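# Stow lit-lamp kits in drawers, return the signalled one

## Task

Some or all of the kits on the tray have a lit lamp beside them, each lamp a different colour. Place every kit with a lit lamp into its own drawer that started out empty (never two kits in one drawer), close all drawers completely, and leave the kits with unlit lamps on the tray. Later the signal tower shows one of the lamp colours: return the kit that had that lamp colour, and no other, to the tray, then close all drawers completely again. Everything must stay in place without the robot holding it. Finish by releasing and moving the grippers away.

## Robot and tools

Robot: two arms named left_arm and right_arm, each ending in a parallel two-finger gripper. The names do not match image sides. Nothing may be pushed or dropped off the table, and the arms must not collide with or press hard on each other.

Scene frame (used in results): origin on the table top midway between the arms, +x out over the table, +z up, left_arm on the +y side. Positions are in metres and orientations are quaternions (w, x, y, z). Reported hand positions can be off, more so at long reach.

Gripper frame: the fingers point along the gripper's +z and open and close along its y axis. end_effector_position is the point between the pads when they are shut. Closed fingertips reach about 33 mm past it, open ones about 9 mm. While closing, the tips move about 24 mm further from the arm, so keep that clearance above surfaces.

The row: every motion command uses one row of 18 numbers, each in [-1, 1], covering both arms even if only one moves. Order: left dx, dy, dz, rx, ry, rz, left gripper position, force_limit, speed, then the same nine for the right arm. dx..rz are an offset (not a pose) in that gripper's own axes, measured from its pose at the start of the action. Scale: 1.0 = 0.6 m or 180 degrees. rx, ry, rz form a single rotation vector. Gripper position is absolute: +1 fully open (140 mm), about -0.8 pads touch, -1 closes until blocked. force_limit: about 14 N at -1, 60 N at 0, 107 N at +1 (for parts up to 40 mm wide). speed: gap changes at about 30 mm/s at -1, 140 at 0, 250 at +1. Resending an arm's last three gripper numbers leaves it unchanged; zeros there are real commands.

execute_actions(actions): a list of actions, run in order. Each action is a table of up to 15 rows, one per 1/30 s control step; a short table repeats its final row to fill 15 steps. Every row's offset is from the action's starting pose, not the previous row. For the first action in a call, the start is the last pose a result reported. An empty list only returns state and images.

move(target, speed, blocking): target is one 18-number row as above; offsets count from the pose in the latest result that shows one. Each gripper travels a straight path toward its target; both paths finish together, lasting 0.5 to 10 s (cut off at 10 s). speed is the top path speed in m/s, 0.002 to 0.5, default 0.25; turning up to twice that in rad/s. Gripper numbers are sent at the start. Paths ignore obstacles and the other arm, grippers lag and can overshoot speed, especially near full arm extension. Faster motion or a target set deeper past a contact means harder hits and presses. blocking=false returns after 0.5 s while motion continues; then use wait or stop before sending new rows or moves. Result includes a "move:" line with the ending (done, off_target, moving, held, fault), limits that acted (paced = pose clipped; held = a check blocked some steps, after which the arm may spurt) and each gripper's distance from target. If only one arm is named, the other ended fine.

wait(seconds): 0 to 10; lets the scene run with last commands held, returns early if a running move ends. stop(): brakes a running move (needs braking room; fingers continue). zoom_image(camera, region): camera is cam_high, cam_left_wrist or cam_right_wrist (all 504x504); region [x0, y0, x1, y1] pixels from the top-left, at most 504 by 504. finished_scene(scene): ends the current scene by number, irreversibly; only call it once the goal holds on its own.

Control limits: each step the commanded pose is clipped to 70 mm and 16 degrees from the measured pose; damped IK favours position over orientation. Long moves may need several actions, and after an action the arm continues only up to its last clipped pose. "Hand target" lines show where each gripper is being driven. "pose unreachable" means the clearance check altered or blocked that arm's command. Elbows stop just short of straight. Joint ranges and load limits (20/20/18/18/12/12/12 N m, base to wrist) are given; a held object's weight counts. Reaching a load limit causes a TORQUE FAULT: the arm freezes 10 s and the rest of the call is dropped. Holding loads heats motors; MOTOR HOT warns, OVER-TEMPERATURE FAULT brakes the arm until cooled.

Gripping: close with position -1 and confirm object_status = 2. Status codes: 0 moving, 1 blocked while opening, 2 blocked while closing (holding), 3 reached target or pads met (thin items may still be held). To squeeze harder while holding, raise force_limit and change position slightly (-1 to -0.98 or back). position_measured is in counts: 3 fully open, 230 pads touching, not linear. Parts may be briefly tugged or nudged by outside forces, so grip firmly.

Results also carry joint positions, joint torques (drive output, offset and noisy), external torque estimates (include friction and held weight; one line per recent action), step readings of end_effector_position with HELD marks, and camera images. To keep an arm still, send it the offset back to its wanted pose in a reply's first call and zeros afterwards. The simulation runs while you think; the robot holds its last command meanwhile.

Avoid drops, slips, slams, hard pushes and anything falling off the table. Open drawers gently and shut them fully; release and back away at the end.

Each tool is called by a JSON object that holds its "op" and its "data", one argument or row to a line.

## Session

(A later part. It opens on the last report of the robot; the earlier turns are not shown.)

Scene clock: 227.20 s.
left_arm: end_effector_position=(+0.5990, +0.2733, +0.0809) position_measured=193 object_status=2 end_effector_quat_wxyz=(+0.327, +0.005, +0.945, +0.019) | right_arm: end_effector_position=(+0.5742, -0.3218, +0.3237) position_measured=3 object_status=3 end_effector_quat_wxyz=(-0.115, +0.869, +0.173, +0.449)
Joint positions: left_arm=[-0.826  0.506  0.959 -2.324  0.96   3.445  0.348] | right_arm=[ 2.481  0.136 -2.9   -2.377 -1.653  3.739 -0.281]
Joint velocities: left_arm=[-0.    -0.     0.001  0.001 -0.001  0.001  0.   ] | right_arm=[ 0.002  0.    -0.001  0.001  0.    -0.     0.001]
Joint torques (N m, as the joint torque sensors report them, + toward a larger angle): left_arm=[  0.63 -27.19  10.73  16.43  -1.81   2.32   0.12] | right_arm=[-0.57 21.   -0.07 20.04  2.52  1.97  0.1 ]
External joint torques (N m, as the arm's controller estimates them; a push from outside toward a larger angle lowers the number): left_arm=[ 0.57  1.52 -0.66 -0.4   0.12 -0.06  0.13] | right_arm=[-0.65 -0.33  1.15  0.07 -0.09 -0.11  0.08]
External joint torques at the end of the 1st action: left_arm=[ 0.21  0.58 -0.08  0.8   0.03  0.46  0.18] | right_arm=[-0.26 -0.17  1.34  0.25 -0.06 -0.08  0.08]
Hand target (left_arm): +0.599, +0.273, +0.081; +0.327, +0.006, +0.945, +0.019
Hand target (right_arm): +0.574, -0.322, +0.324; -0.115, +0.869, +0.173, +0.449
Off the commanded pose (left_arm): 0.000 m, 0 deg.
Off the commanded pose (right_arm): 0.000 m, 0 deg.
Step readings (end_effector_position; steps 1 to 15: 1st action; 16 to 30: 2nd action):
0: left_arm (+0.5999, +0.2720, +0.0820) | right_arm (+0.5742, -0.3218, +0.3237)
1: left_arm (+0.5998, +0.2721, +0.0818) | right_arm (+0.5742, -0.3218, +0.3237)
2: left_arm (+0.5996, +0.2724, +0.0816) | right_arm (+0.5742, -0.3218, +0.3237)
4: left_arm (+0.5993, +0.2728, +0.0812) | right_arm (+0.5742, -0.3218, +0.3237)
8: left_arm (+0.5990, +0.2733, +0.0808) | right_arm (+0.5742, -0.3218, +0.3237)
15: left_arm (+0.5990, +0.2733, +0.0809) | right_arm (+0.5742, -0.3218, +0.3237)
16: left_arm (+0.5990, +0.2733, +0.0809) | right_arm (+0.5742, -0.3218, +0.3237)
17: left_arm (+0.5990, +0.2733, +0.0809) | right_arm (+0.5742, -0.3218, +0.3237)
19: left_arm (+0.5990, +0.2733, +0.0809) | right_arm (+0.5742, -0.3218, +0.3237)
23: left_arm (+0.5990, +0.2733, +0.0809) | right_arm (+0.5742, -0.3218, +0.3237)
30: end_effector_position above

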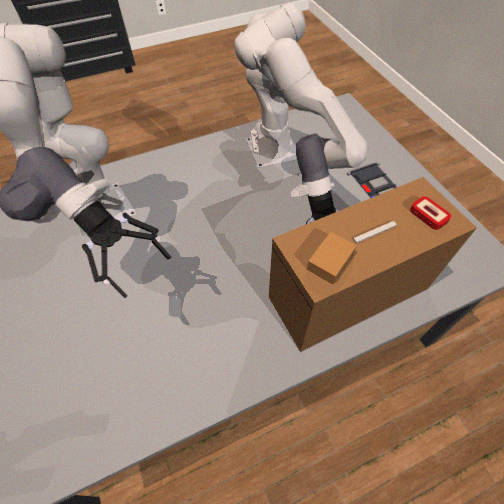

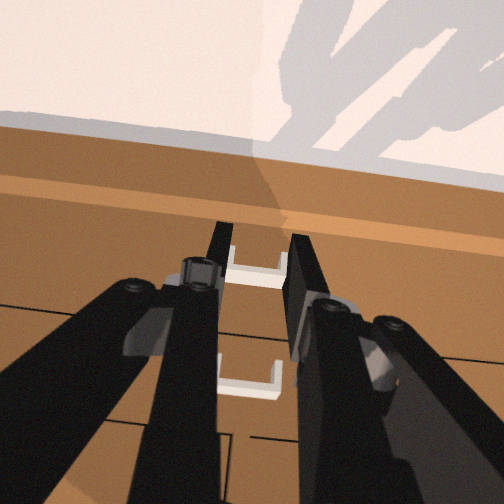

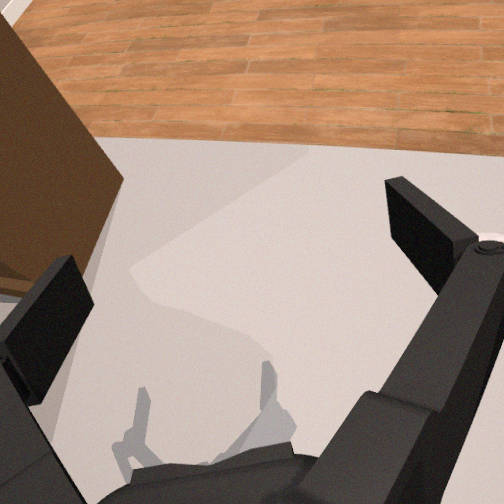

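{"op": "move", "data": {
  "target": [0.052,-0.002,-0.041,0,0,0,-1,0,-0.3,0,0,0,0,0,0,1,0,0],
  "speed": 0.04
}}

{"op": "move", "data": {
  "target": [0,0,0,0,0.1,0,-0.12,0,0,0,0,0,0,0,0,1,0,0],
  "speed": 0.1
}}

Scene clock: 231.90 s.
left_arm: end_effector_position=(+0.5605, +0.2721, +0.0813) position_measured=193 object_status=2 end_effector_quat_wxyz=(+0.327, +0.005, +0.945, +0.020) | right_arm: end_effector_position=(+0.5742, -0.3218, +0.3237) position_measured=3 object_status=3 end_effector_quat_wxyz=(-0.115, +0.869, +0.173, +0.449)
Joint positions: left_arm=[-1.055  0.531  1.165 -2.456  0.91   3.518  0.351] | right_arm=[ 2.481  0.136 -2.9   -2.377 -1.653  3.739 -0.281]
Joint velocities: left_arm=[-0.014  0.014  0.015 -0.006  0.     0.018 -0.002] | right_arm=[-0.    -0.001 -0.001  0.     0.001  0.001  0.   ]
Joint torques (N m, as the joint torque sensors report them, + toward a larger angle): left_arm=[ -2.25 -22.09  14.03  13.92  -2.73   2.88   0.16] | right_arm=[-0.54 21.12  0.08 19.83  2.53  2.03  0.1 ]
External joint torques (N m, as the arm's controller estimates them; a push from outside toward a larger angle lowers the number): left_arm=[-2.26  0.66  1.17 -1.63 -0.71  0.5   0.18] | right_arm=[-0.52 -0.02  1.41 -0.03 -0.07 -0.04  0.08]
Hand target (left_arm): +0.559, +0.272, +0.081; +0.327, +0.006, +0.945, +0.019
Hand target (right_arm): +0.574, -0.322, +0.324; -0.115, +0.869, +0.173, +0.449
Off the commanded pose (left_arm): 0.001 m, 0 deg.
Off the commanded pose (right_arm): 0.000 m, 0 deg.
move: done

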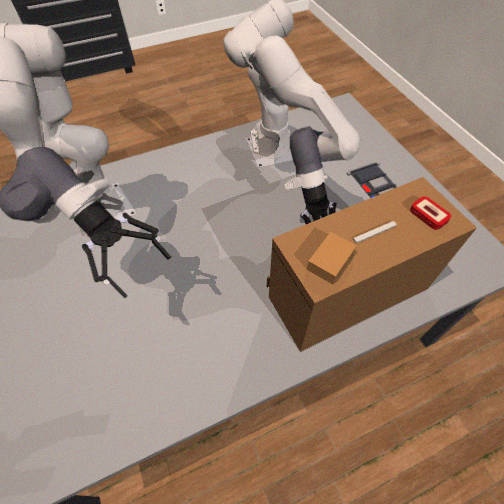

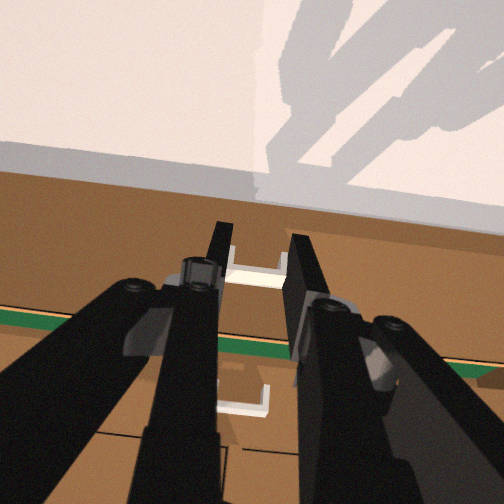

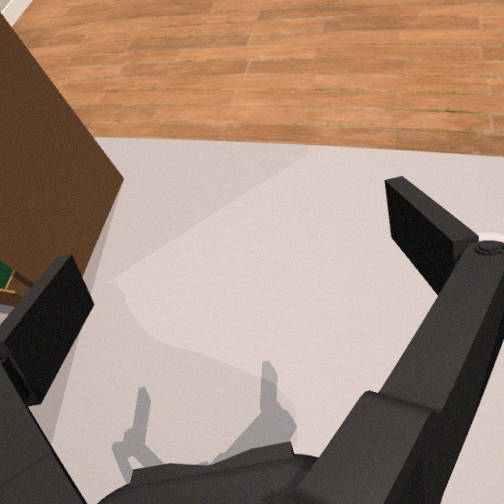

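Scene clock: 234.90 s.
left_arm: end_effector_position=(+0.5612, +0.2703, +0.0845) position_measured=144 object_status=3 end_effector_quat_wxyz=(+0.178, -0.005, +0.984, +0.015) | right_arm: end_effector_position=(+0.5742, -0.3218, +0.3237) position_measured=3 object_status=3 end_effector_quat_wxyz=(-0.115, +0.869, +0.173, +0.449)
Joint positions: left_arm=[ 0.179  0.223 -0.194 -2.307  0.44   2.852  1.023] | right_arm=[ 2.481  0.136 -2.9   -2.377 -1.653  3.739 -0.281]
Joint velocities: left_arm=[ 0.016  0.001 -0.016 -0.    -0.002 -0.005  0.036] | right_arm=[ 0.001 -0.    -0.    -0.001 -0.001 -0.    -0.003]
Joint torques (N m, as the joint torque sensors report them, + toward a larger angle): left_arm=[  1.75 -33.23  -3.14  20.68  -1.02   2.46   0.27] | right_arm=[-0.51 21.03  0.18 19.9   2.53  2.01  0.09]
External joint torques (N m, as the arm's controller estimates them; a push from outside toward a larger angle lowers the number): left_arm=[ 1.71  1.55 -1.9   0.55 -1.1  -0.5   0.28] | right_arm=[-0.56 -0.17  1.44 -0.01 -0.06 -0.07  0.07]
Hand target (left_arm): +0.561, +0.271, +0.084; +0.177, -0.000, +0.984, +0.016
Hand target (right_arm): +0.574, -0.322, +0.324; -0.115, +0.869, +0.173, +0.449
Off the commanded pose (left_arm): 0.004 m, 1 deg.
Off the commanded pose (right_arm): 0.000 m, 0 deg.
move: off_target (left_arm)

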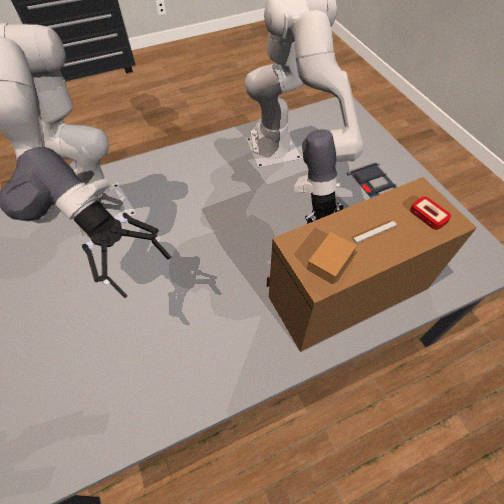

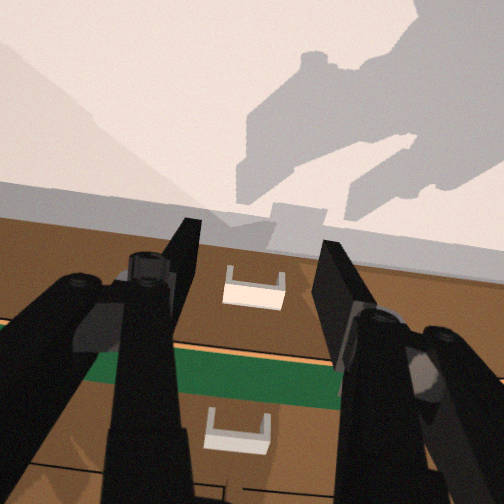

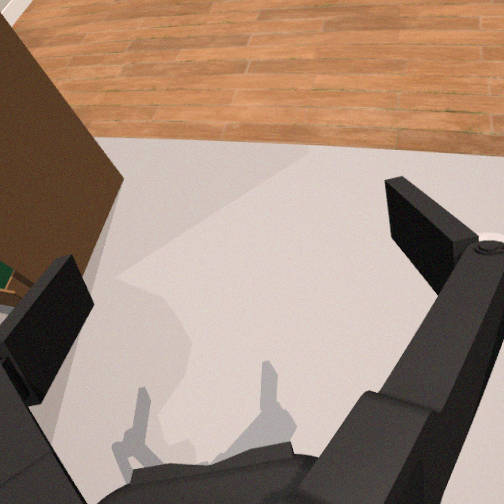

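{"op": "move", "data": {
  "target": [-0.022,-0.004,-0.002,0,0,0,-0.12,0,0,0,0,0,0,0,0,1,0,0],
  "speed": 0.03
}}

{"op": "execute_actions", "data": {
  "actions": [
    [[0,0,0,0,0,0,-1,0,-0.3,0,0,0,0,0,0,1,0,0]],
    [[0,0,0,0,0,0,-1,0,-0.3,0,0,0,0,0,0,1,0,0]]
  ]
}}

{"op": "move", "data": {
  "target": [0.164,-0.006,-0.061,0,0,0,-1,0,-0.3,0,0,0,0,0,0,1,0,0],
  "speed": 0.06
}}

Scene clock: 241.57 s.
left_arm: end_effector_position=(+0.5706, +0.2691, +0.0886) position_measured=144 object_status=3 end_effector_quat_wxyz=(+0.177, -0.005, +0.984, +0.017) | right_arm: end_effector_position=(+0.5742, -0.3218, +0.3237) position_measured=3 object_status=3 end_effector_quat_wxyz=(-0.115, +0.869, +0.173, +0.449)
Joint positions: left_arm=[ 0.181  0.237 -0.201 -2.27   0.429  2.824  1.034] | right_arm=[ 2.481  0.136 -2.9   -2.377 -1.653  3.739 -0.281]
Joint velocities: left_arm=[-0.002  0.002 -0.003  0.009 -0.004 -0.015 -0.001] | right_arm=[ 0.001 -0.002 -0.    -0.001  0.     0.001 -0.   ]
Joint torques (N m, as the joint torque sensors report them, + toward a larger angle): left_arm=[  1.3  -33.57  -2.1   22.39  -0.91   3.38   0.41] | right_arm=[-0.55 20.88 -0.07 19.89  2.53  1.99  0.12]
External joint torques (N m, as the arm's controller estimates them; a push from outside toward a larger angle lowers the number): left_arm=[ 1.28  1.94 -0.7   1.94 -1.03  0.43  0.42] | right_arm=[-0.51 -0.19  1.27  0.04 -0.06 -0.08  0.1 ]
Hand target (left_arm): +0.573, +0.268, +0.090; +0.178, -0.005, +0.984, +0.015
Hand target (right_arm): +0.574, -0.322, +0.324; -0.115, +0.869, +0.173, +0.449
Off the commanded pose (left_arm): 0.003 m, 0 deg.
Off the commanded pose (right_arm): 0.000 m, 0 deg.
move: done

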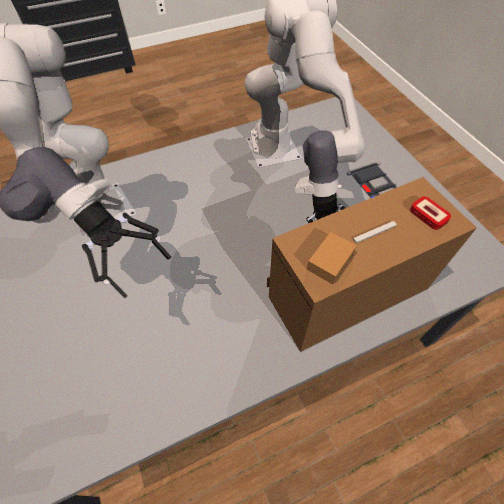

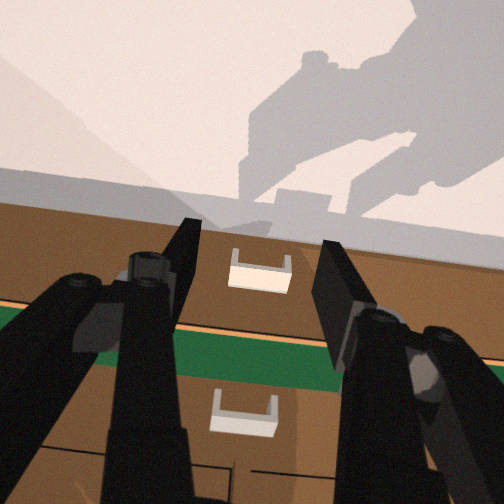

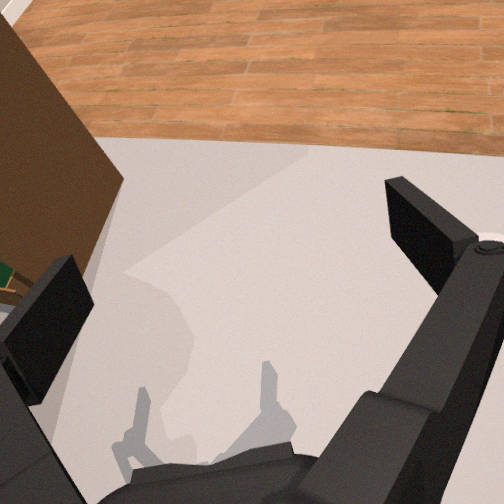

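Scene clock: 242.57 s.
left_arm: end_effector_position=(+0.5702, +0.2709, +0.0885) position_measured=193 object_status=2 end_effector_quat_wxyz=(+0.176, -0.006, +0.984, +0.018) | right_arm: end_effector_position=(+0.5742, -0.3218, +0.3237) position_measured=3 object_status=3 end_effector_quat_wxyz=(-0.115, +0.869, +0.173, +0.449)
Joint positions: left_arm=[ 0.182  0.237 -0.199 -2.27   0.428  2.821  1.034] | right_arm=[ 2.481  0.136 -2.9   -2.377 -1.653  3.739 -0.281]
Joint velocities: left_arm=[-0.001  0.001  0.    -0.001  0.    -0.     0.   ] | right_arm=[ 0.    -0.     0.    -0.001  0.002  0.    -0.001]
Joint torques (N m, as the joint torque sensors report them, + toward a larger angle): left_arm=[  0.45 -34.21  -2.1   20.05   0.04   2.97   0.1 ] | right_arm=[-0.43 21.01 -0.03 20.03  2.54  2.01  0.12]
External joint torques (N m, as the arm's controller estimates them; a push from outside toward a larger angle lowers the number): left_arm=[ 0.47  1.27 -0.68 -0.4  -0.09  0.01  0.11] | right_arm=[-0.5  -0.23  1.2   0.15 -0.06 -0.08  0.1 ]
External joint torques at the end of the 1st action: left_arm=[-0.44  1.2  -1.16 -0.9   0.03  0.47  0.05] | right_arm=[-0.31 -0.45  1.44  0.12 -0.05 -0.06  0.08]
Hand target (left_arm): +0.570, +0.271, +0.088; +0.176, -0.006, +0.984, +0.018
Hand target (right_arm): +0.574, -0.322, +0.324; -0.115, +0.869, +0.173, +0.449
Off the commanded pose (left_arm): 0.000 m, 0 deg.
Off the commanded pose (right_arm): 0.000 m, 0 deg.
Step readings (end_effector_position; steps 1 to 15: 1st action; 16 to 30: 2nd action):
0: left_arm (+0.5706, +0.2691, +0.0886) | right_arm (+0.5742, -0.3218, +0.3237)
1: left_arm (+0.5704, +0.2692, +0.0885) | right_arm (+0.5742, -0.3218, +0.3237)
2: left_arm (+0.5703, +0.2693, +0.0884) | right_arm (+0.5742, -0.3218, +0.3237)
4: left_arm (+0.5701, +0.2694, +0.0883) | right_arm (+0.5742, -0.3218, +0.3237)
8: left_arm (+0.5701, +0.2711, +0.0884) | right_arm (+0.5742, -0.3218, +0.3237)
15: left_arm (+0.5702, +0.2709, +0.0885) | right_arm (+0.5742, -0.3218, +0.3237)
16: left_arm (+0.5702, +0.2709, +0.0885) | right_arm (+0.5742, -0.3218, +0.3237)
17: left_arm (+0.5702, +0.2709, +0.0885) | right_arm (+0.5742, -0.3218, +0.3237)
19: left_arm (+0.5702, +0.2709, +0.0885) | right_arm (+0.5742, -0.3218, +0.3237)
23: left_arm (+0.5702, +0.2709, +0.0885) | right_arm (+0.5742, -0.3218, +0.3237)
30: end_effector_position above

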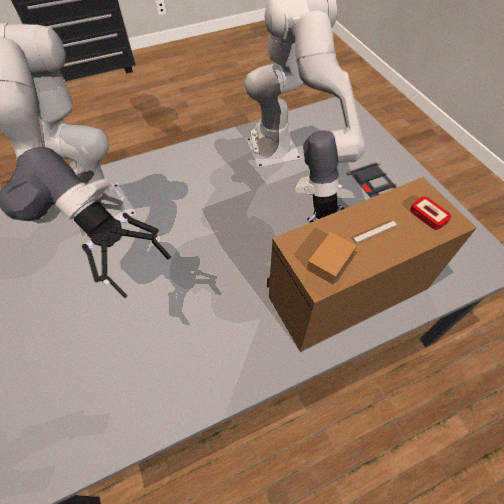

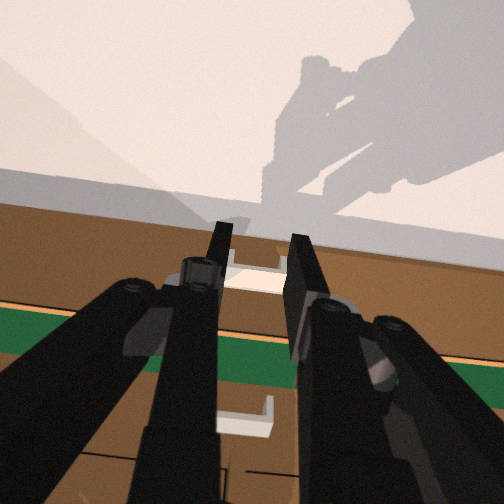

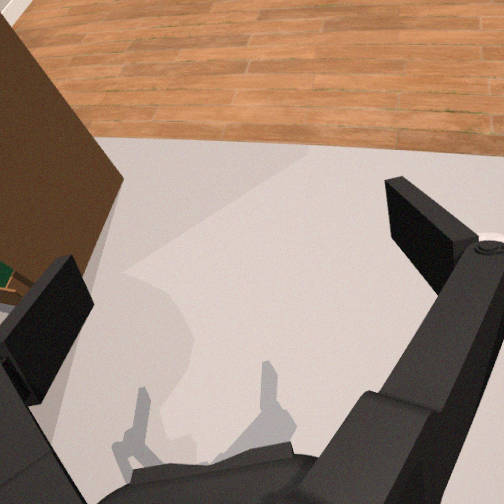

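Scene clock: 244.63 s.
left_arm: end_effector_position=(+0.4675, +0.2676, +0.0888) position_measured=193 object_status=2 end_effector_quat_wxyz=(+0.175, -0.007, +0.984, +0.019) | right_arm: end_effector_position=(+0.5742, -0.3218, +0.3237) position_measured=3 object_status=3 end_effector_quat_wxyz=(-0.115, +0.869, +0.173, +0.449)
Joint positions: left_arm=[ 0.161 -0.008 -0.206 -2.603  0.45   2.913  0.956] | right_arm=[ 2.481  0.136 -2.9   -2.377 -1.653  3.739 -0.281]
Joint velocities: left_arm=[-0.    -0.004 -0.    -0.005  0.004  0.003 -0.012] | right_arm=[ 0.001 -0.001  0.     0.    -0.    -0.     0.   ]
Joint torques (N m, as the joint torque sensors report them, + toward a larger angle): left_arm=[ -1.6  -26.57  -2.71  17.34   0.8    2.95  -0.1 ] | right_arm=[-0.58 20.99 -0.07 19.96  2.53  2.01  0.11]
External joint torques (N m, as the arm's controller estimates them; a push from outside toward a larger angle lowers the number): left_arm=[-1.59 -0.47 -2.75 -1.88  0.85  0.02 -0.08] | right_arm=[-0.53 -0.27  1.28  0.05 -0.07 -0.06  0.09]
Hand target (left_arm): +0.465, +0.265, +0.089; +0.175, -0.005, +0.984, +0.019
Hand target (right_arm): +0.574, -0.322, +0.324; -0.115, +0.869, +0.173, +0.449
Off the commanded pose (left_arm): 0.003 m, 0 deg.
Off the commanded pose (right_arm): 0.000 m, 0 deg.
move: done

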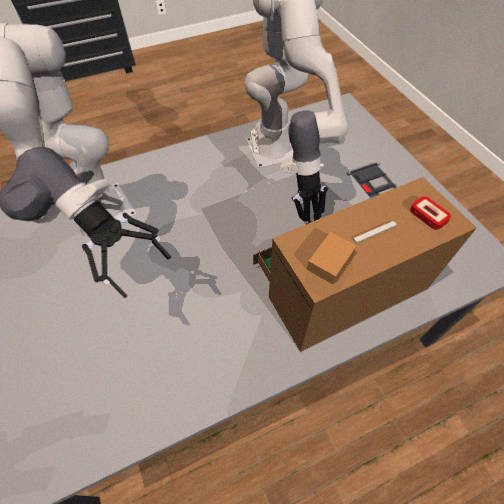

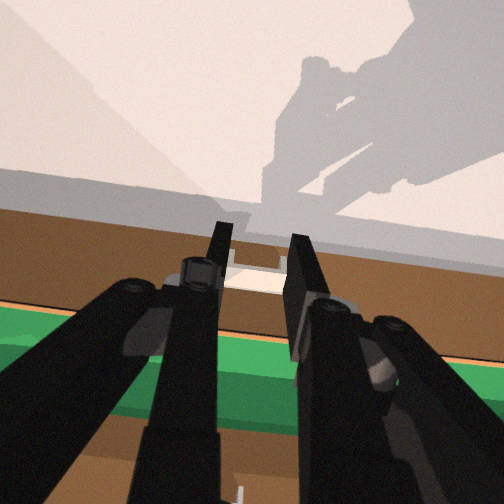

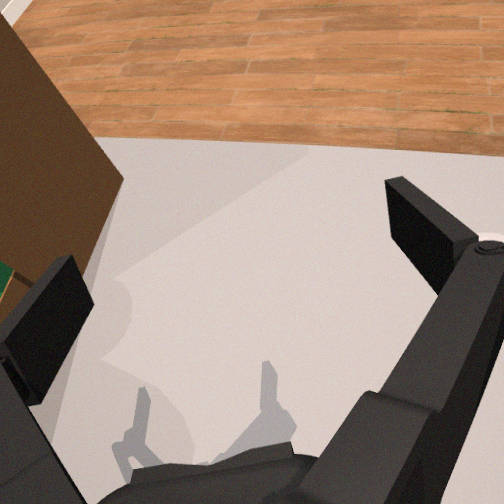

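{"op": "move", "data": {
  "target": [0,0,-0.133,0,0,0,-0.12,0,0,0,0,0,0,0,0,1,0,0],
  "speed": 0.1
}}

{"op": "move", "data": {
  "target": [0.203,0.69,0.058,-0.080,0.097,-0.496,-0.12,0,0,0,0,0,0,0,0,1,0,0]
}}

Scene clock: 249.30 s.
left_arm: end_effector_position=(+0.4418, +0.2657, +0.1656) position_measured=144 object_status=3 end_effector_quat_wxyz=(+0.178, -0.011, +0.984, +0.020) | right_arm: end_effector_position=(+0.5742, -0.3218, +0.3237) position_measured=3 object_status=3 end_effector_quat_wxyz=(-0.115, +0.869, +0.173, +0.449)
Joint positions: left_arm=[ 0.03  -0.269 -0.138 -2.651  0.22   2.712  1.121] | right_arm=[ 2.481  0.136 -2.9   -2.377 -1.653  3.739 -0.281]
Joint velocities: left_arm=[-0.009  0.     0.009  0.     0.001 -0.009  0.021] | right_arm=[-0.001  0.     0.    -0.    -0.001  0.     0.001]
Joint torques (N m, as the joint torque sensors report them, + toward a larger angle): left_arm=[ -0.97 -21.02   1.85  20.8   -0.45   2.53   0.3 ] | right_arm=[-0.48 21.08  0.14 20.02  2.54  2.01  0.12]
External joint torques (N m, as the arm's controller estimates them; a push from outside toward a larger angle lowers the number): left_arm=[-1.   -0.77  1.06 -1.22 -0.75 -0.49  0.3 ] | right_arm=[-0.47 -0.28  1.46  0.05 -0.07 -0.08  0.1 ]
Hand target (left_arm): +0.440, +0.266, +0.164; +0.175, -0.007, +0.984, +0.021
Hand target (right_arm): +0.574, -0.322, +0.324; -0.115, +0.869, +0.173, +0.449
Off the commanded pose (left_arm): 0.003 m, 1 deg.
Off the commanded pose (right_arm): 0.000 m, 0 deg.
move: done

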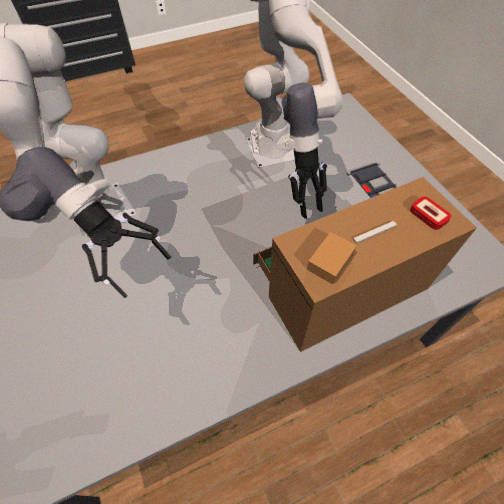

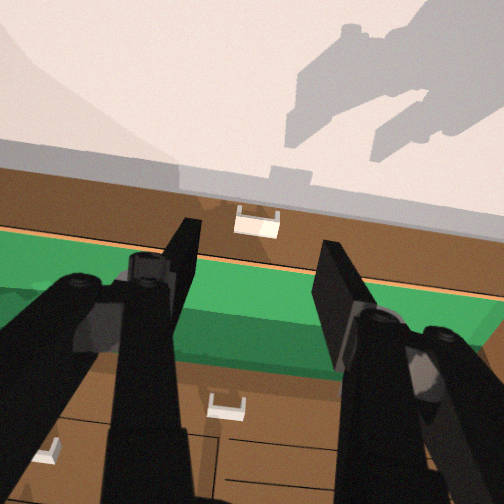

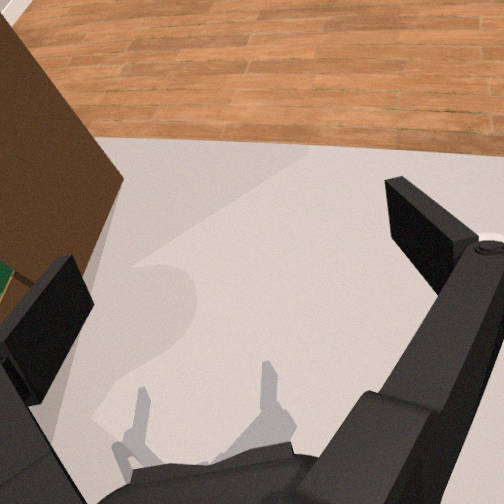

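Scene clock: 253.10 s.
left_arm: end_effector_position=(+0.3259, +0.6799, +0.0996) position_measured=144 object_status=3 end_effector_quat_wxyz=(+0.002, +0.710, -0.704, -0.001) | right_arm: end_effector_position=(+0.5742, -0.3218, +0.3237) position_measured=3 object_status=3 end_effector_quat_wxyz=(-0.115, +0.869, +0.173, +0.449)
Joint positions: left_arm=[ 0.637  0.015  0.182 -2.391 -0.001  2.402  0.678] | right_arm=[ 2.481  0.136 -2.9   -2.377 -1.653  3.739 -0.281]
Joint velocities: left_arm=[ 0.001  0.001  0.     0.002  0.    -0.008 -0.024] | right_arm=[ 0.001  0.    -0.001 -0.001  0.001  0.     0.001]
Joint torques (N m, as the joint torque sensors report them, + toward a larger angle): left_arm=[  1.17 -26.08   0.58  21.8   -0.62   1.99  -0.15] | right_arm=[-0.51 20.94 -0.28 19.86  2.53  1.98  0.11]
External joint torques (N m, as the arm's controller estimates them; a push from outside toward a larger angle lowers the number): left_arm=[ 1.1   2.56  0.41  0.81 -1.15 -0.45 -0.15] | right_arm=[-0.57 -0.31  0.97 -0.04 -0.07 -0.1   0.09]
Hand target (left_arm): +0.325, +0.680, +0.099; +0.004, +0.716, -0.698, -0.000
Hand target (right_arm): +0.574, -0.322, +0.324; -0.115, +0.869, +0.173, +0.449
Off the commanded pose (left_arm): 0.006 m, 1 deg.
Off the commanded pose (right_arm): 0.000 m, 0 deg.
move: off_target (left_arm)

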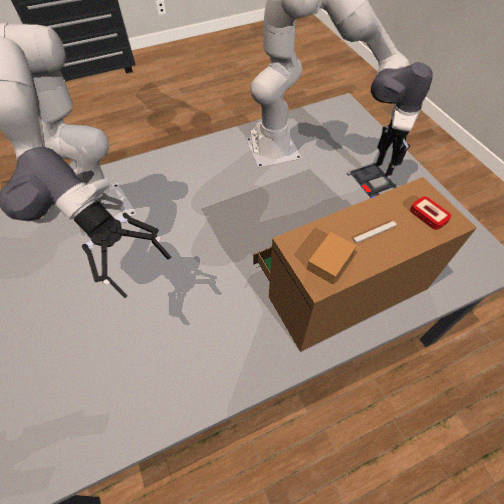

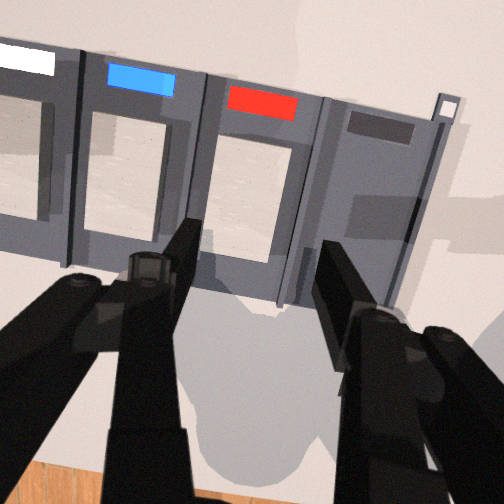

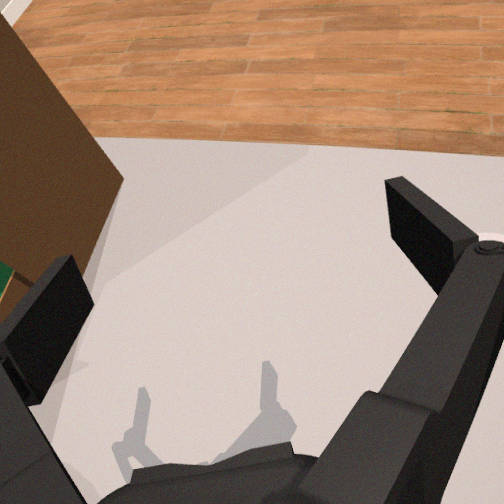

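{"op": "move", "data": {
  "target": [-0.004,-0.017,0.062,0,0,-0.005,-0.12,0,0,0,0,0,0,0,0,1,0,0],
  "speed": 0.1
}}

Scene clock: 255.43 s.
left_arm: end_effector_position=(+0.3341, +0.6813, +0.0616) position_measured=144 object_status=3 end_effector_quat_wxyz=(+0.005, +0.716, -0.698, -0.001) | right_arm: end_effector_position=(+0.5742, -0.3218, +0.3237) position_measured=3 object_status=3 end_effector_quat_wxyz=(-0.115, +0.869, +0.173, +0.449)
Joint positions: left_arm=[ 0.637  0.115  0.173 -2.381 -0.03   2.485  0.672] | right_arm=[ 2.481  0.136 -2.9   -2.377 -1.653  3.739 -0.281]
Joint velocities: left_arm=[ 0.     0.001 -0.     0.001 -0.001  0.009  0.002] | right_arm=[-0.     0.001 -0.001  0.    -0.    -0.    -0.   ]
Joint torques (N m, as the joint torque sensors report them, + toward a larger angle): left_arm=[  0.16 -29.08  -0.97  20.51  -0.64   2.8    0.14] | right_arm=[-0.59 21.   -0.05 19.99  2.52  2.    0.12]
External joint torques (N m, as the arm's controller estimates them; a push from outside toward a larger angle lowers the number): left_arm=[ 0.18  1.8  -1.63  0.69 -1.12  0.38  0.14] | right_arm=[-0.59 -0.24  1.26  0.09 -0.08 -0.08  0.09]
Hand target (left_arm): +0.337, +0.681, +0.062; +0.002, +0.715, -0.699, +0.000
Hand target (right_arm): +0.574, -0.322, +0.324; -0.115, +0.869, +0.173, +0.449
Off the commanded pose (left_arm): 0.002 m, 0 deg.
Off the commanded pose (right_arm): 0.000 m, 0 deg.
move: done

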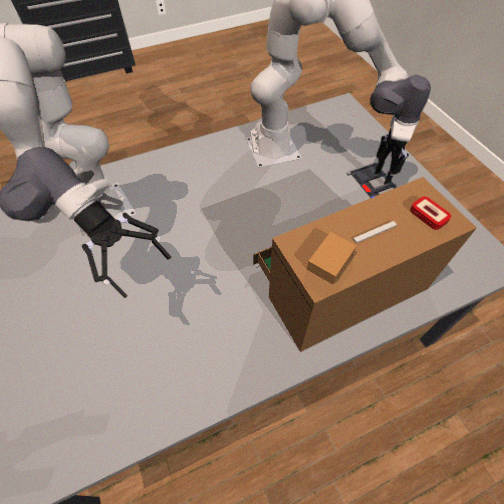

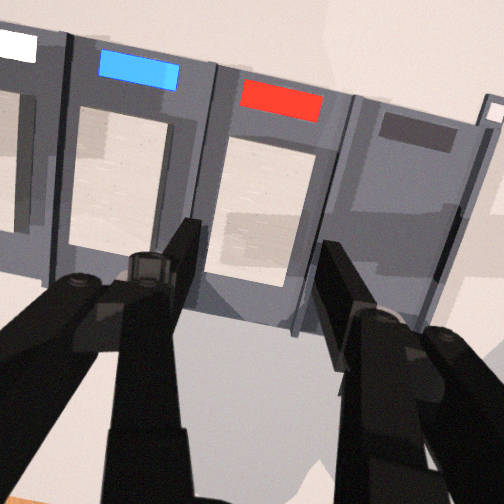

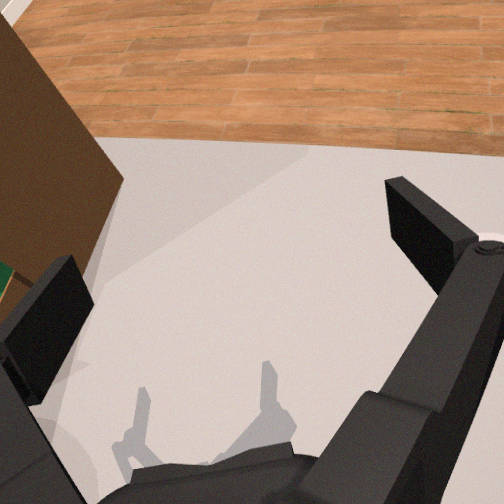

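{"op": "move", "data": {
  "target": [0.005,0.002,0.032,0,0,0,-0.12,0,0,0,0,0,0,0,0,1,0,0],
  "speed": 0.04
}}

{"op": "execute_actions", "data": {
  "actions": [
    [[0,0,0,0,0,0,-1,0,-0.5,0,0,0,0,0,0,1,0,0]]
  ]
}}

{"op": "move", "data": {
  "target": [0,0,-0.21,0,0,0,-1,0,-0.5,0,0,0,0,0,0,1,0,0],
  "speed": 0.2
}}

Scene clock: 258.43 s.
left_arm: end_effector_position=(+0.3323, +0.6786, +0.0433) position_measured=144 object_status=3 end_effector_quat_wxyz=(+0.006, +0.717, -0.697, -0.002) | right_arm: end_effector_position=(+0.5742, -0.3218, +0.3237) position_measured=3 object_status=3 end_effector_quat_wxyz=(-0.115, +0.869, +0.173, +0.449)
Joint positions: left_arm=[ 0.637  0.15   0.169 -2.395 -0.039  2.53   0.674] | right_arm=[ 2.481  0.136 -2.9   -2.377 -1.653  3.739 -0.281]
Joint velocities: left_arm=[-0.001 -0.001 -0.001  0.    -0.004  0.018  0.003] | right_arm=[ 0.001  0.002 -0.    -0.002 -0.001 -0.    -0.001]
Joint torques (N m, as the joint torque sensors report them, + toward a larger angle): left_arm=[  0.48 -29.26  -1.2   16.97  -0.65   2.92   0.1 ] | right_arm=[-0.37 20.83 -0.1  20.12  2.52  1.98  0.12]
External joint torques (N m, as the arm's controller estimates them; a push from outside toward a larger angle lowers the number): left_arm=[ 0.51  2.17 -2.04 -2.19 -1.09  0.5   0.1 ] | right_arm=[-0.41 -0.5   1.16  0.2  -0.08 -0.1   0.1 ]
Hand target (left_arm): +0.333, +0.678, +0.042; +0.005, +0.716, -0.698, -0.001
Hand target (right_arm): +0.574, -0.322, +0.324; -0.115, +0.869, +0.173, +0.449
Off the commanded pose (left_arm): 0.001 m, 0 deg.
Off the commanded pose (right_arm): 0.000 m, 0 deg.
move: done

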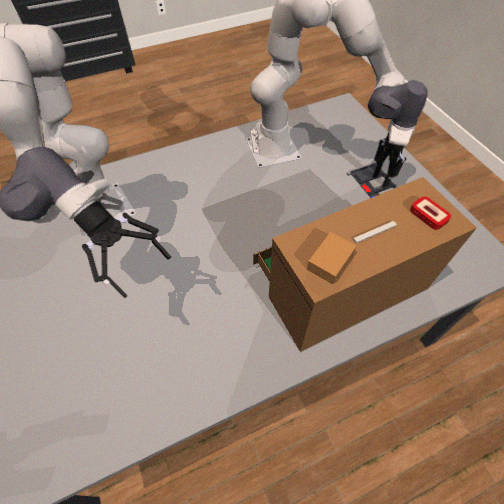

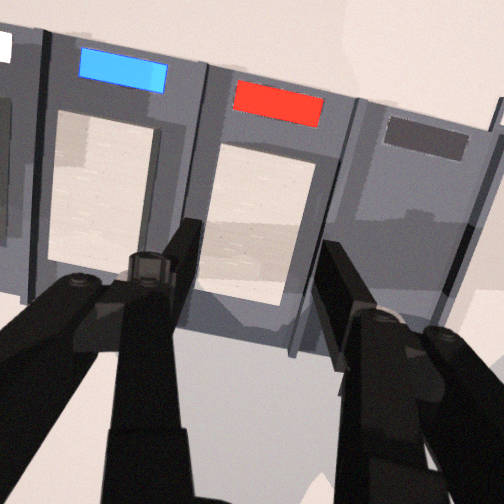

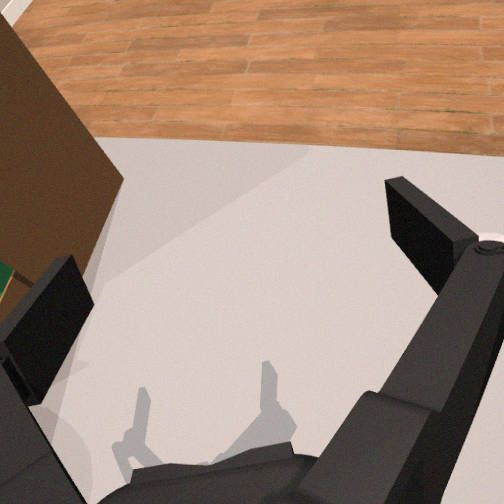

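Scene clock: 258.93 s.
left_arm: end_effector_position=(+0.3325, +0.6788, +0.0437) position_measured=174 object_status=2 end_effector_quat_wxyz=(+0.005, +0.717, -0.697, -0.002) | right_arm: end_effector_position=(+0.5742, -0.3218, +0.3237) position_measured=3 object_status=3 end_effector_quat_wxyz=(-0.115, +0.869, +0.173, +0.449)
Joint positions: left_arm=[ 0.637  0.149  0.169 -2.395 -0.039  2.53   0.674] | right_arm=[ 2.481  0.136 -2.9   -2.377 -1.653  3.739 -0.281]
Joint velocities: left_arm=[-0.    -0.001 -0.001  0.001 -0.    -0.     0.   ] | right_arm=[-0.001  0.     0.    -0.001 -0.    -0.     0.001]
Joint torques (N m, as the joint torque sensors report them, + toward a larger angle): left_arm=[  0.79 -29.83   0.46  18.78   0.36   2.42   0.17] | right_arm=[-0.26 20.96  0.14 20.04  2.53  2.02  0.12]
External joint torques (N m, as the arm's controller estimates them; a push from outside toward a larger angle lowers the number): left_arm=[ 0.84  1.71 -0.36 -0.5  -0.09 -0.03  0.17] | right_arm=[-0.24 -0.26  1.46  0.16 -0.07 -0.06  0.1 ]
Hand target (left_arm): +0.332, +0.679, +0.043; +0.006, +0.717, -0.697, -0.002
Hand target (right_arm): +0.574, -0.322, +0.324; -0.115, +0.869, +0.173, +0.449
Off the commanded pose (left_arm): 0.000 m, 0 deg.
Off the commanded pose (right_arm): 0.000 m, 0 deg.
Step readings (end_effector_position):
0: left_arm (+0.3323, +0.6786, +0.0433) | right_arm (+0.5742, -0.3218, +0.3237)
1: left_arm (+0.3323, +0.6787, +0.0434) | right_arm (+0.5742, -0.3218, +0.3237)
2: left_arm (+0.3323, +0.6787, +0.0434) | right_arm (+0.5742, -0.3218, +0.3237)
4: left_arm (+0.3323, +0.6787, +0.0434) | right_arm (+0.5742, -0.3218, +0.3237)
8: left_arm (+0.3325, +0.6788, +0.0437) | right_arm (+0.5742, -0.3218, +0.3237)
15: end_effector_position above

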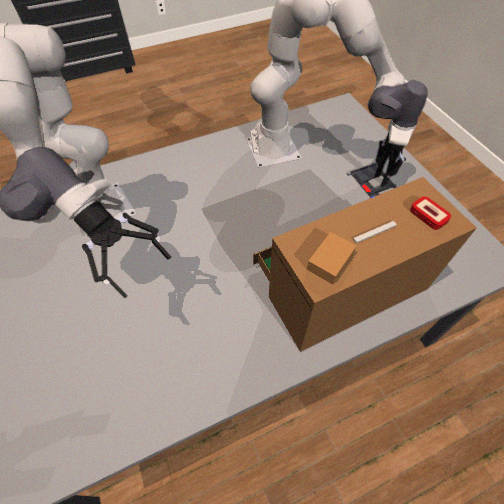

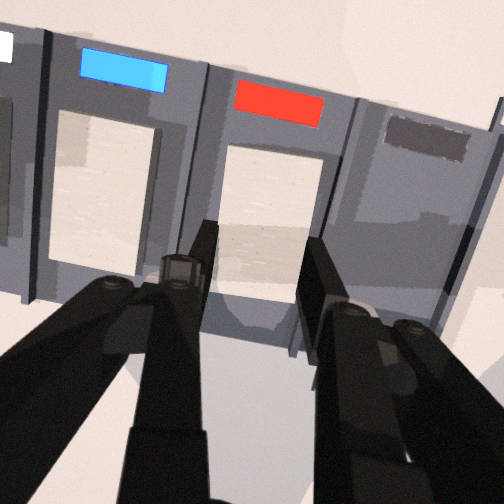

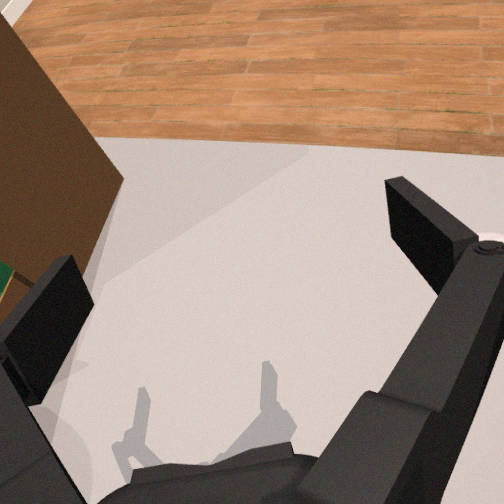

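Scene clock: 260.30 s.
left_arm: end_effector_position=(+0.3314, +0.6810, +0.1700) position_measured=174 object_status=2 end_effector_quat_wxyz=(+0.004, +0.718, -0.696, -0.004) | right_arm: end_effector_position=(+0.5742, -0.3218, +0.3237) position_measured=3 object_status=3 end_effector_quat_wxyz=(-0.115, +0.869, +0.173, +0.449)
Joint positions: left_arm=[ 0.637 -0.083  0.173 -2.299  0.026  2.208  0.63 ] | right_arm=[ 2.481  0.136 -2.9   -2.377 -1.653  3.739 -0.281]
Joint velocities: left_arm=[ 0.002 -0.     0.002 -0.001 -0.001 -0.011 -0.004] | right_arm=[ 0.    -0.    -0.001 -0.    -0.002  0.001 -0.003]
Joint torques (N m, as the joint torque sensors report them, + toward a larger angle): left_arm=[  0.87 -26.91  -1.4   23.94   1.57   2.08  -0.03] | right_arm=[-0.52 20.94 -0.1  19.96  2.5   2.    0.16]
External joint torques (N m, as the arm's controller estimates them; a push from outside toward a larger angle lowers the number): left_arm=[ 0.79  0.23 -0.98  1.12  0.94 -0.35 -0.04] | right_arm=[-0.43 -0.34  1.29  0.   -0.1  -0.07  0.14]
Hand target (left_arm): +0.331, +0.682, +0.171; +0.004, +0.719, -0.695, -0.006
Hand target (right_arm): +0.574, -0.322, +0.324; -0.115, +0.869, +0.173, +0.449
Off the commanded pose (left_arm): 0.003 m, 0 deg.
Off the commanded pose (right_arm): 0.000 m, 0 deg.
move: done

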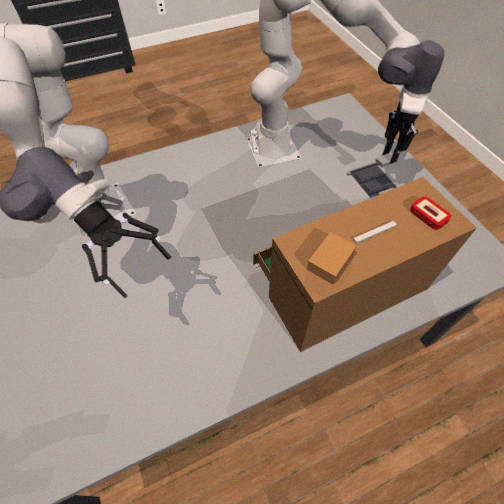

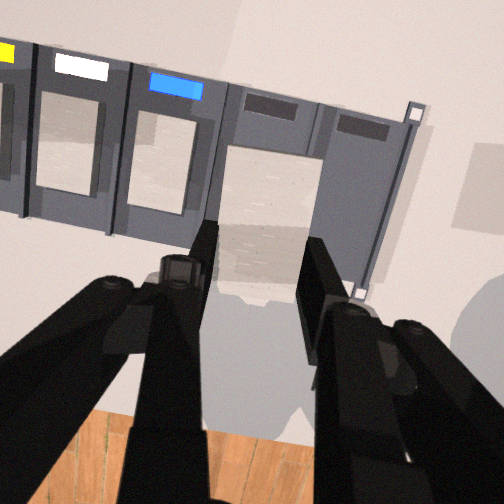

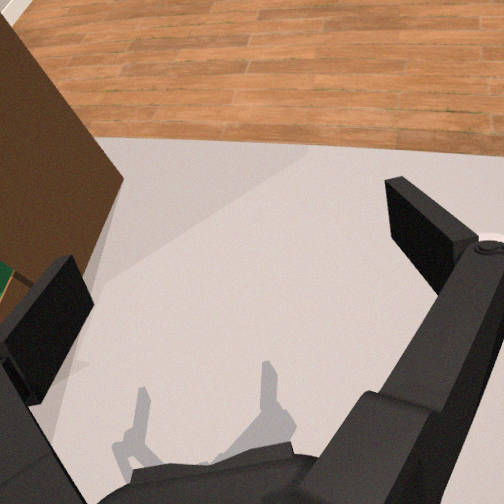

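{"op": "move", "data": {
  "target": [0.646,-0.351,0,0,0,0.51,-1,0,-0.5,0,0,0,0,0,0,1,0,0]
}}

{"op": "move", "data": {
  "target": [0,0,0.105,0,0,0,-1,0,-0.5,0,0,0,0,0,0,1,0,0],
  "speed": 0.08
}}

Scene clock: 266.50 s.
left_arm: end_effector_position=(+0.5555, +0.2974, +0.1730) position_measured=174 object_status=2 end_effector_quat_wxyz=(-0.000, -0.007, +1.000, -0.001) | right_arm: end_effector_position=(+0.5742, -0.3218, +0.3237) position_measured=3 object_status=3 end_effector_quat_wxyz=(-0.115, +0.869, +0.173, +0.449)
Joint positions: left_arm=[ 0.227  0.247 -0.222 -1.874  0.061  2.115  1.402] | right_arm=[ 2.481  0.136 -2.9   -2.377 -1.653  3.739 -0.281]
Joint velocities: left_arm=[-0.001 -0.001 -0.    -0.     0.001 -0.002  0.029] | right_arm=[-0.001  0.    -0.     0.    -0.001  0.    -0.   ]
Joint torques (N m, as the joint torque sensors report them, + toward a larger angle): left_arm=[  0.88 -37.03  -1.73  25.36   1.53   2.1    0.24] | right_arm=[-0.62 20.95 -0.13 19.84  2.53  2.    0.14]
External joint torques (N m, as the arm's controller estimates them; a push from outside toward a larger angle lowers the number): left_arm=[ 1.04  1.83 -0.09  1.88  0.84 -0.31  0.24] | right_arm=[-0.62 -0.35  1.18 -0.1  -0.07 -0.09  0.12]
Hand target (left_arm): +0.556, +0.299, +0.174; -0.000, -0.000, +1.000, +0.001
Hand target (right_arm): +0.574, -0.322, +0.324; -0.115, +0.869, +0.173, +0.449
Off the commanded pose (left_arm): 0.006 m, 1 deg.
Off the commanded pose (right_arm): 0.000 m, 0 deg.
move: off_target (left_arm)

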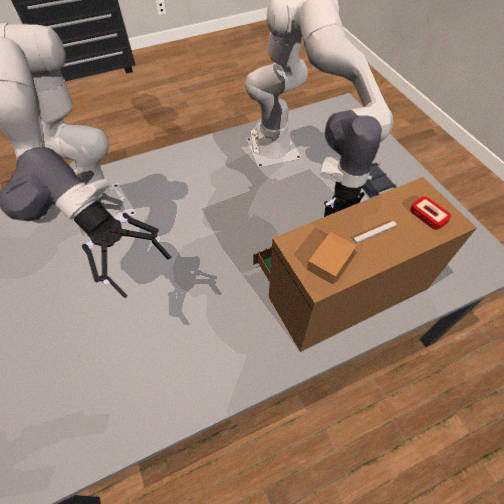

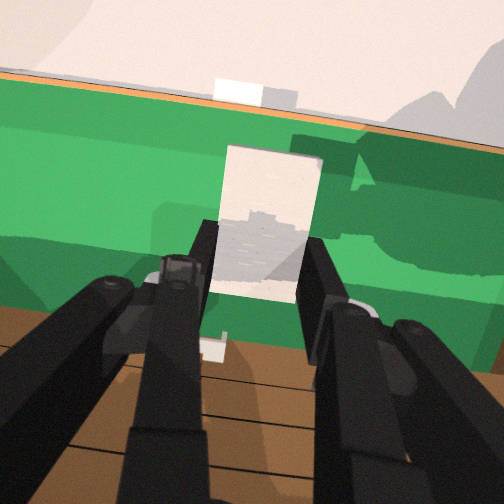

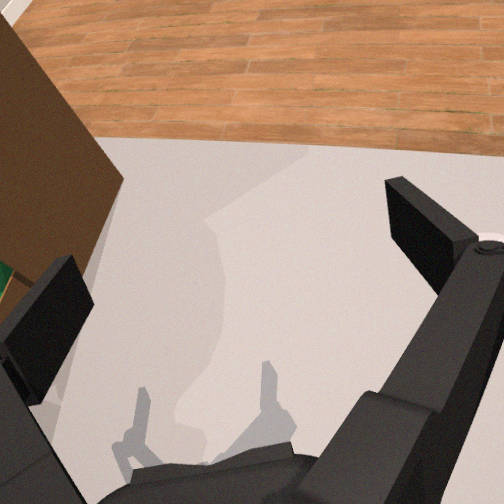

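Scene clock: 267.80 s.
left_arm: end_effector_position=(+0.5547, +0.2959, +0.1098) position_measured=174 object_status=2 end_effector_quat_wxyz=(-0.002, -0.006, +1.000, -0.003) | right_arm: end_effector_position=(+0.5742, -0.3218, +0.3237) position_measured=3 object_status=3 end_effector_quat_wxyz=(-0.115, +0.869, +0.173, +0.449)
Joint positions: left_arm=[ 0.226  0.327 -0.22  -1.934  0.081  2.248  1.391] | right_arm=[ 2.481  0.136 -2.9   -2.377 -1.653  3.739 -0.281]
Joint velocities: left_arm=[ 0.002 -0.002  0.    -0.001  0.001  0.01  -0.004] | right_arm=[-0.002 -0.001  0.001 -0.     0.     0.    -0.   ]
Joint torques (N m, as the joint torque sensors report them, + toward a larger angle): left_arm=[ -0.74 -39.27  -1.37  22.82   1.55   2.93   0.02] | right_arm=[-0.51 20.95  0.07 20.17  2.53  2.    0.11]
External joint torques (N m, as the arm's controller estimates them; a push from outside toward a larger angle lowers the number): left_arm=[-0.85  1.13  0.52  0.3   0.93  0.52  0.02] | right_arm=[-0.55 -0.18  1.34  0.33 -0.06 -0.08  0.09]
Hand target (left_arm): +0.556, +0.296, +0.110; -0.000, -0.006, +1.000, -0.002
Hand target (right_arm): +0.574, -0.322, +0.324; -0.115, +0.869, +0.173, +0.449
Off the commanded pose (left_arm): 0.002 m, 0 deg.
Off the commanded pose (right_arm): 0.000 m, 0 deg.
move: done

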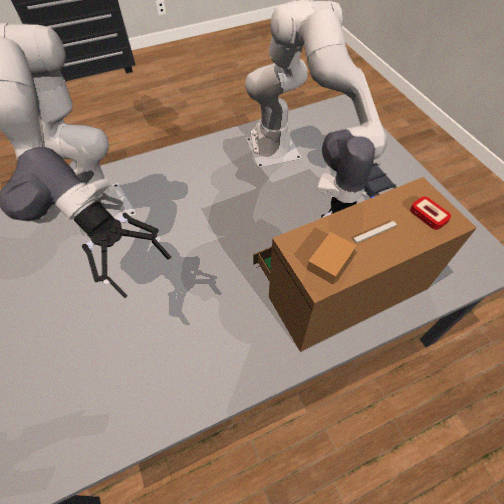

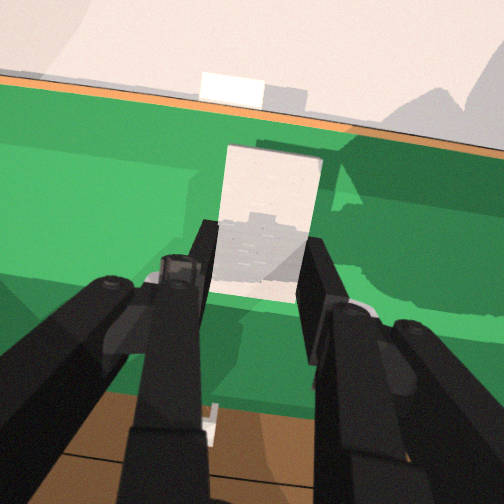

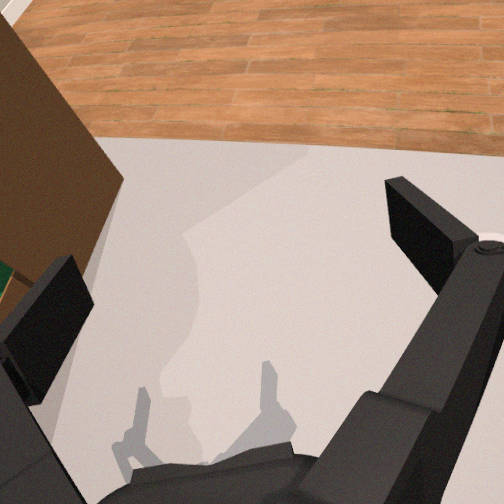

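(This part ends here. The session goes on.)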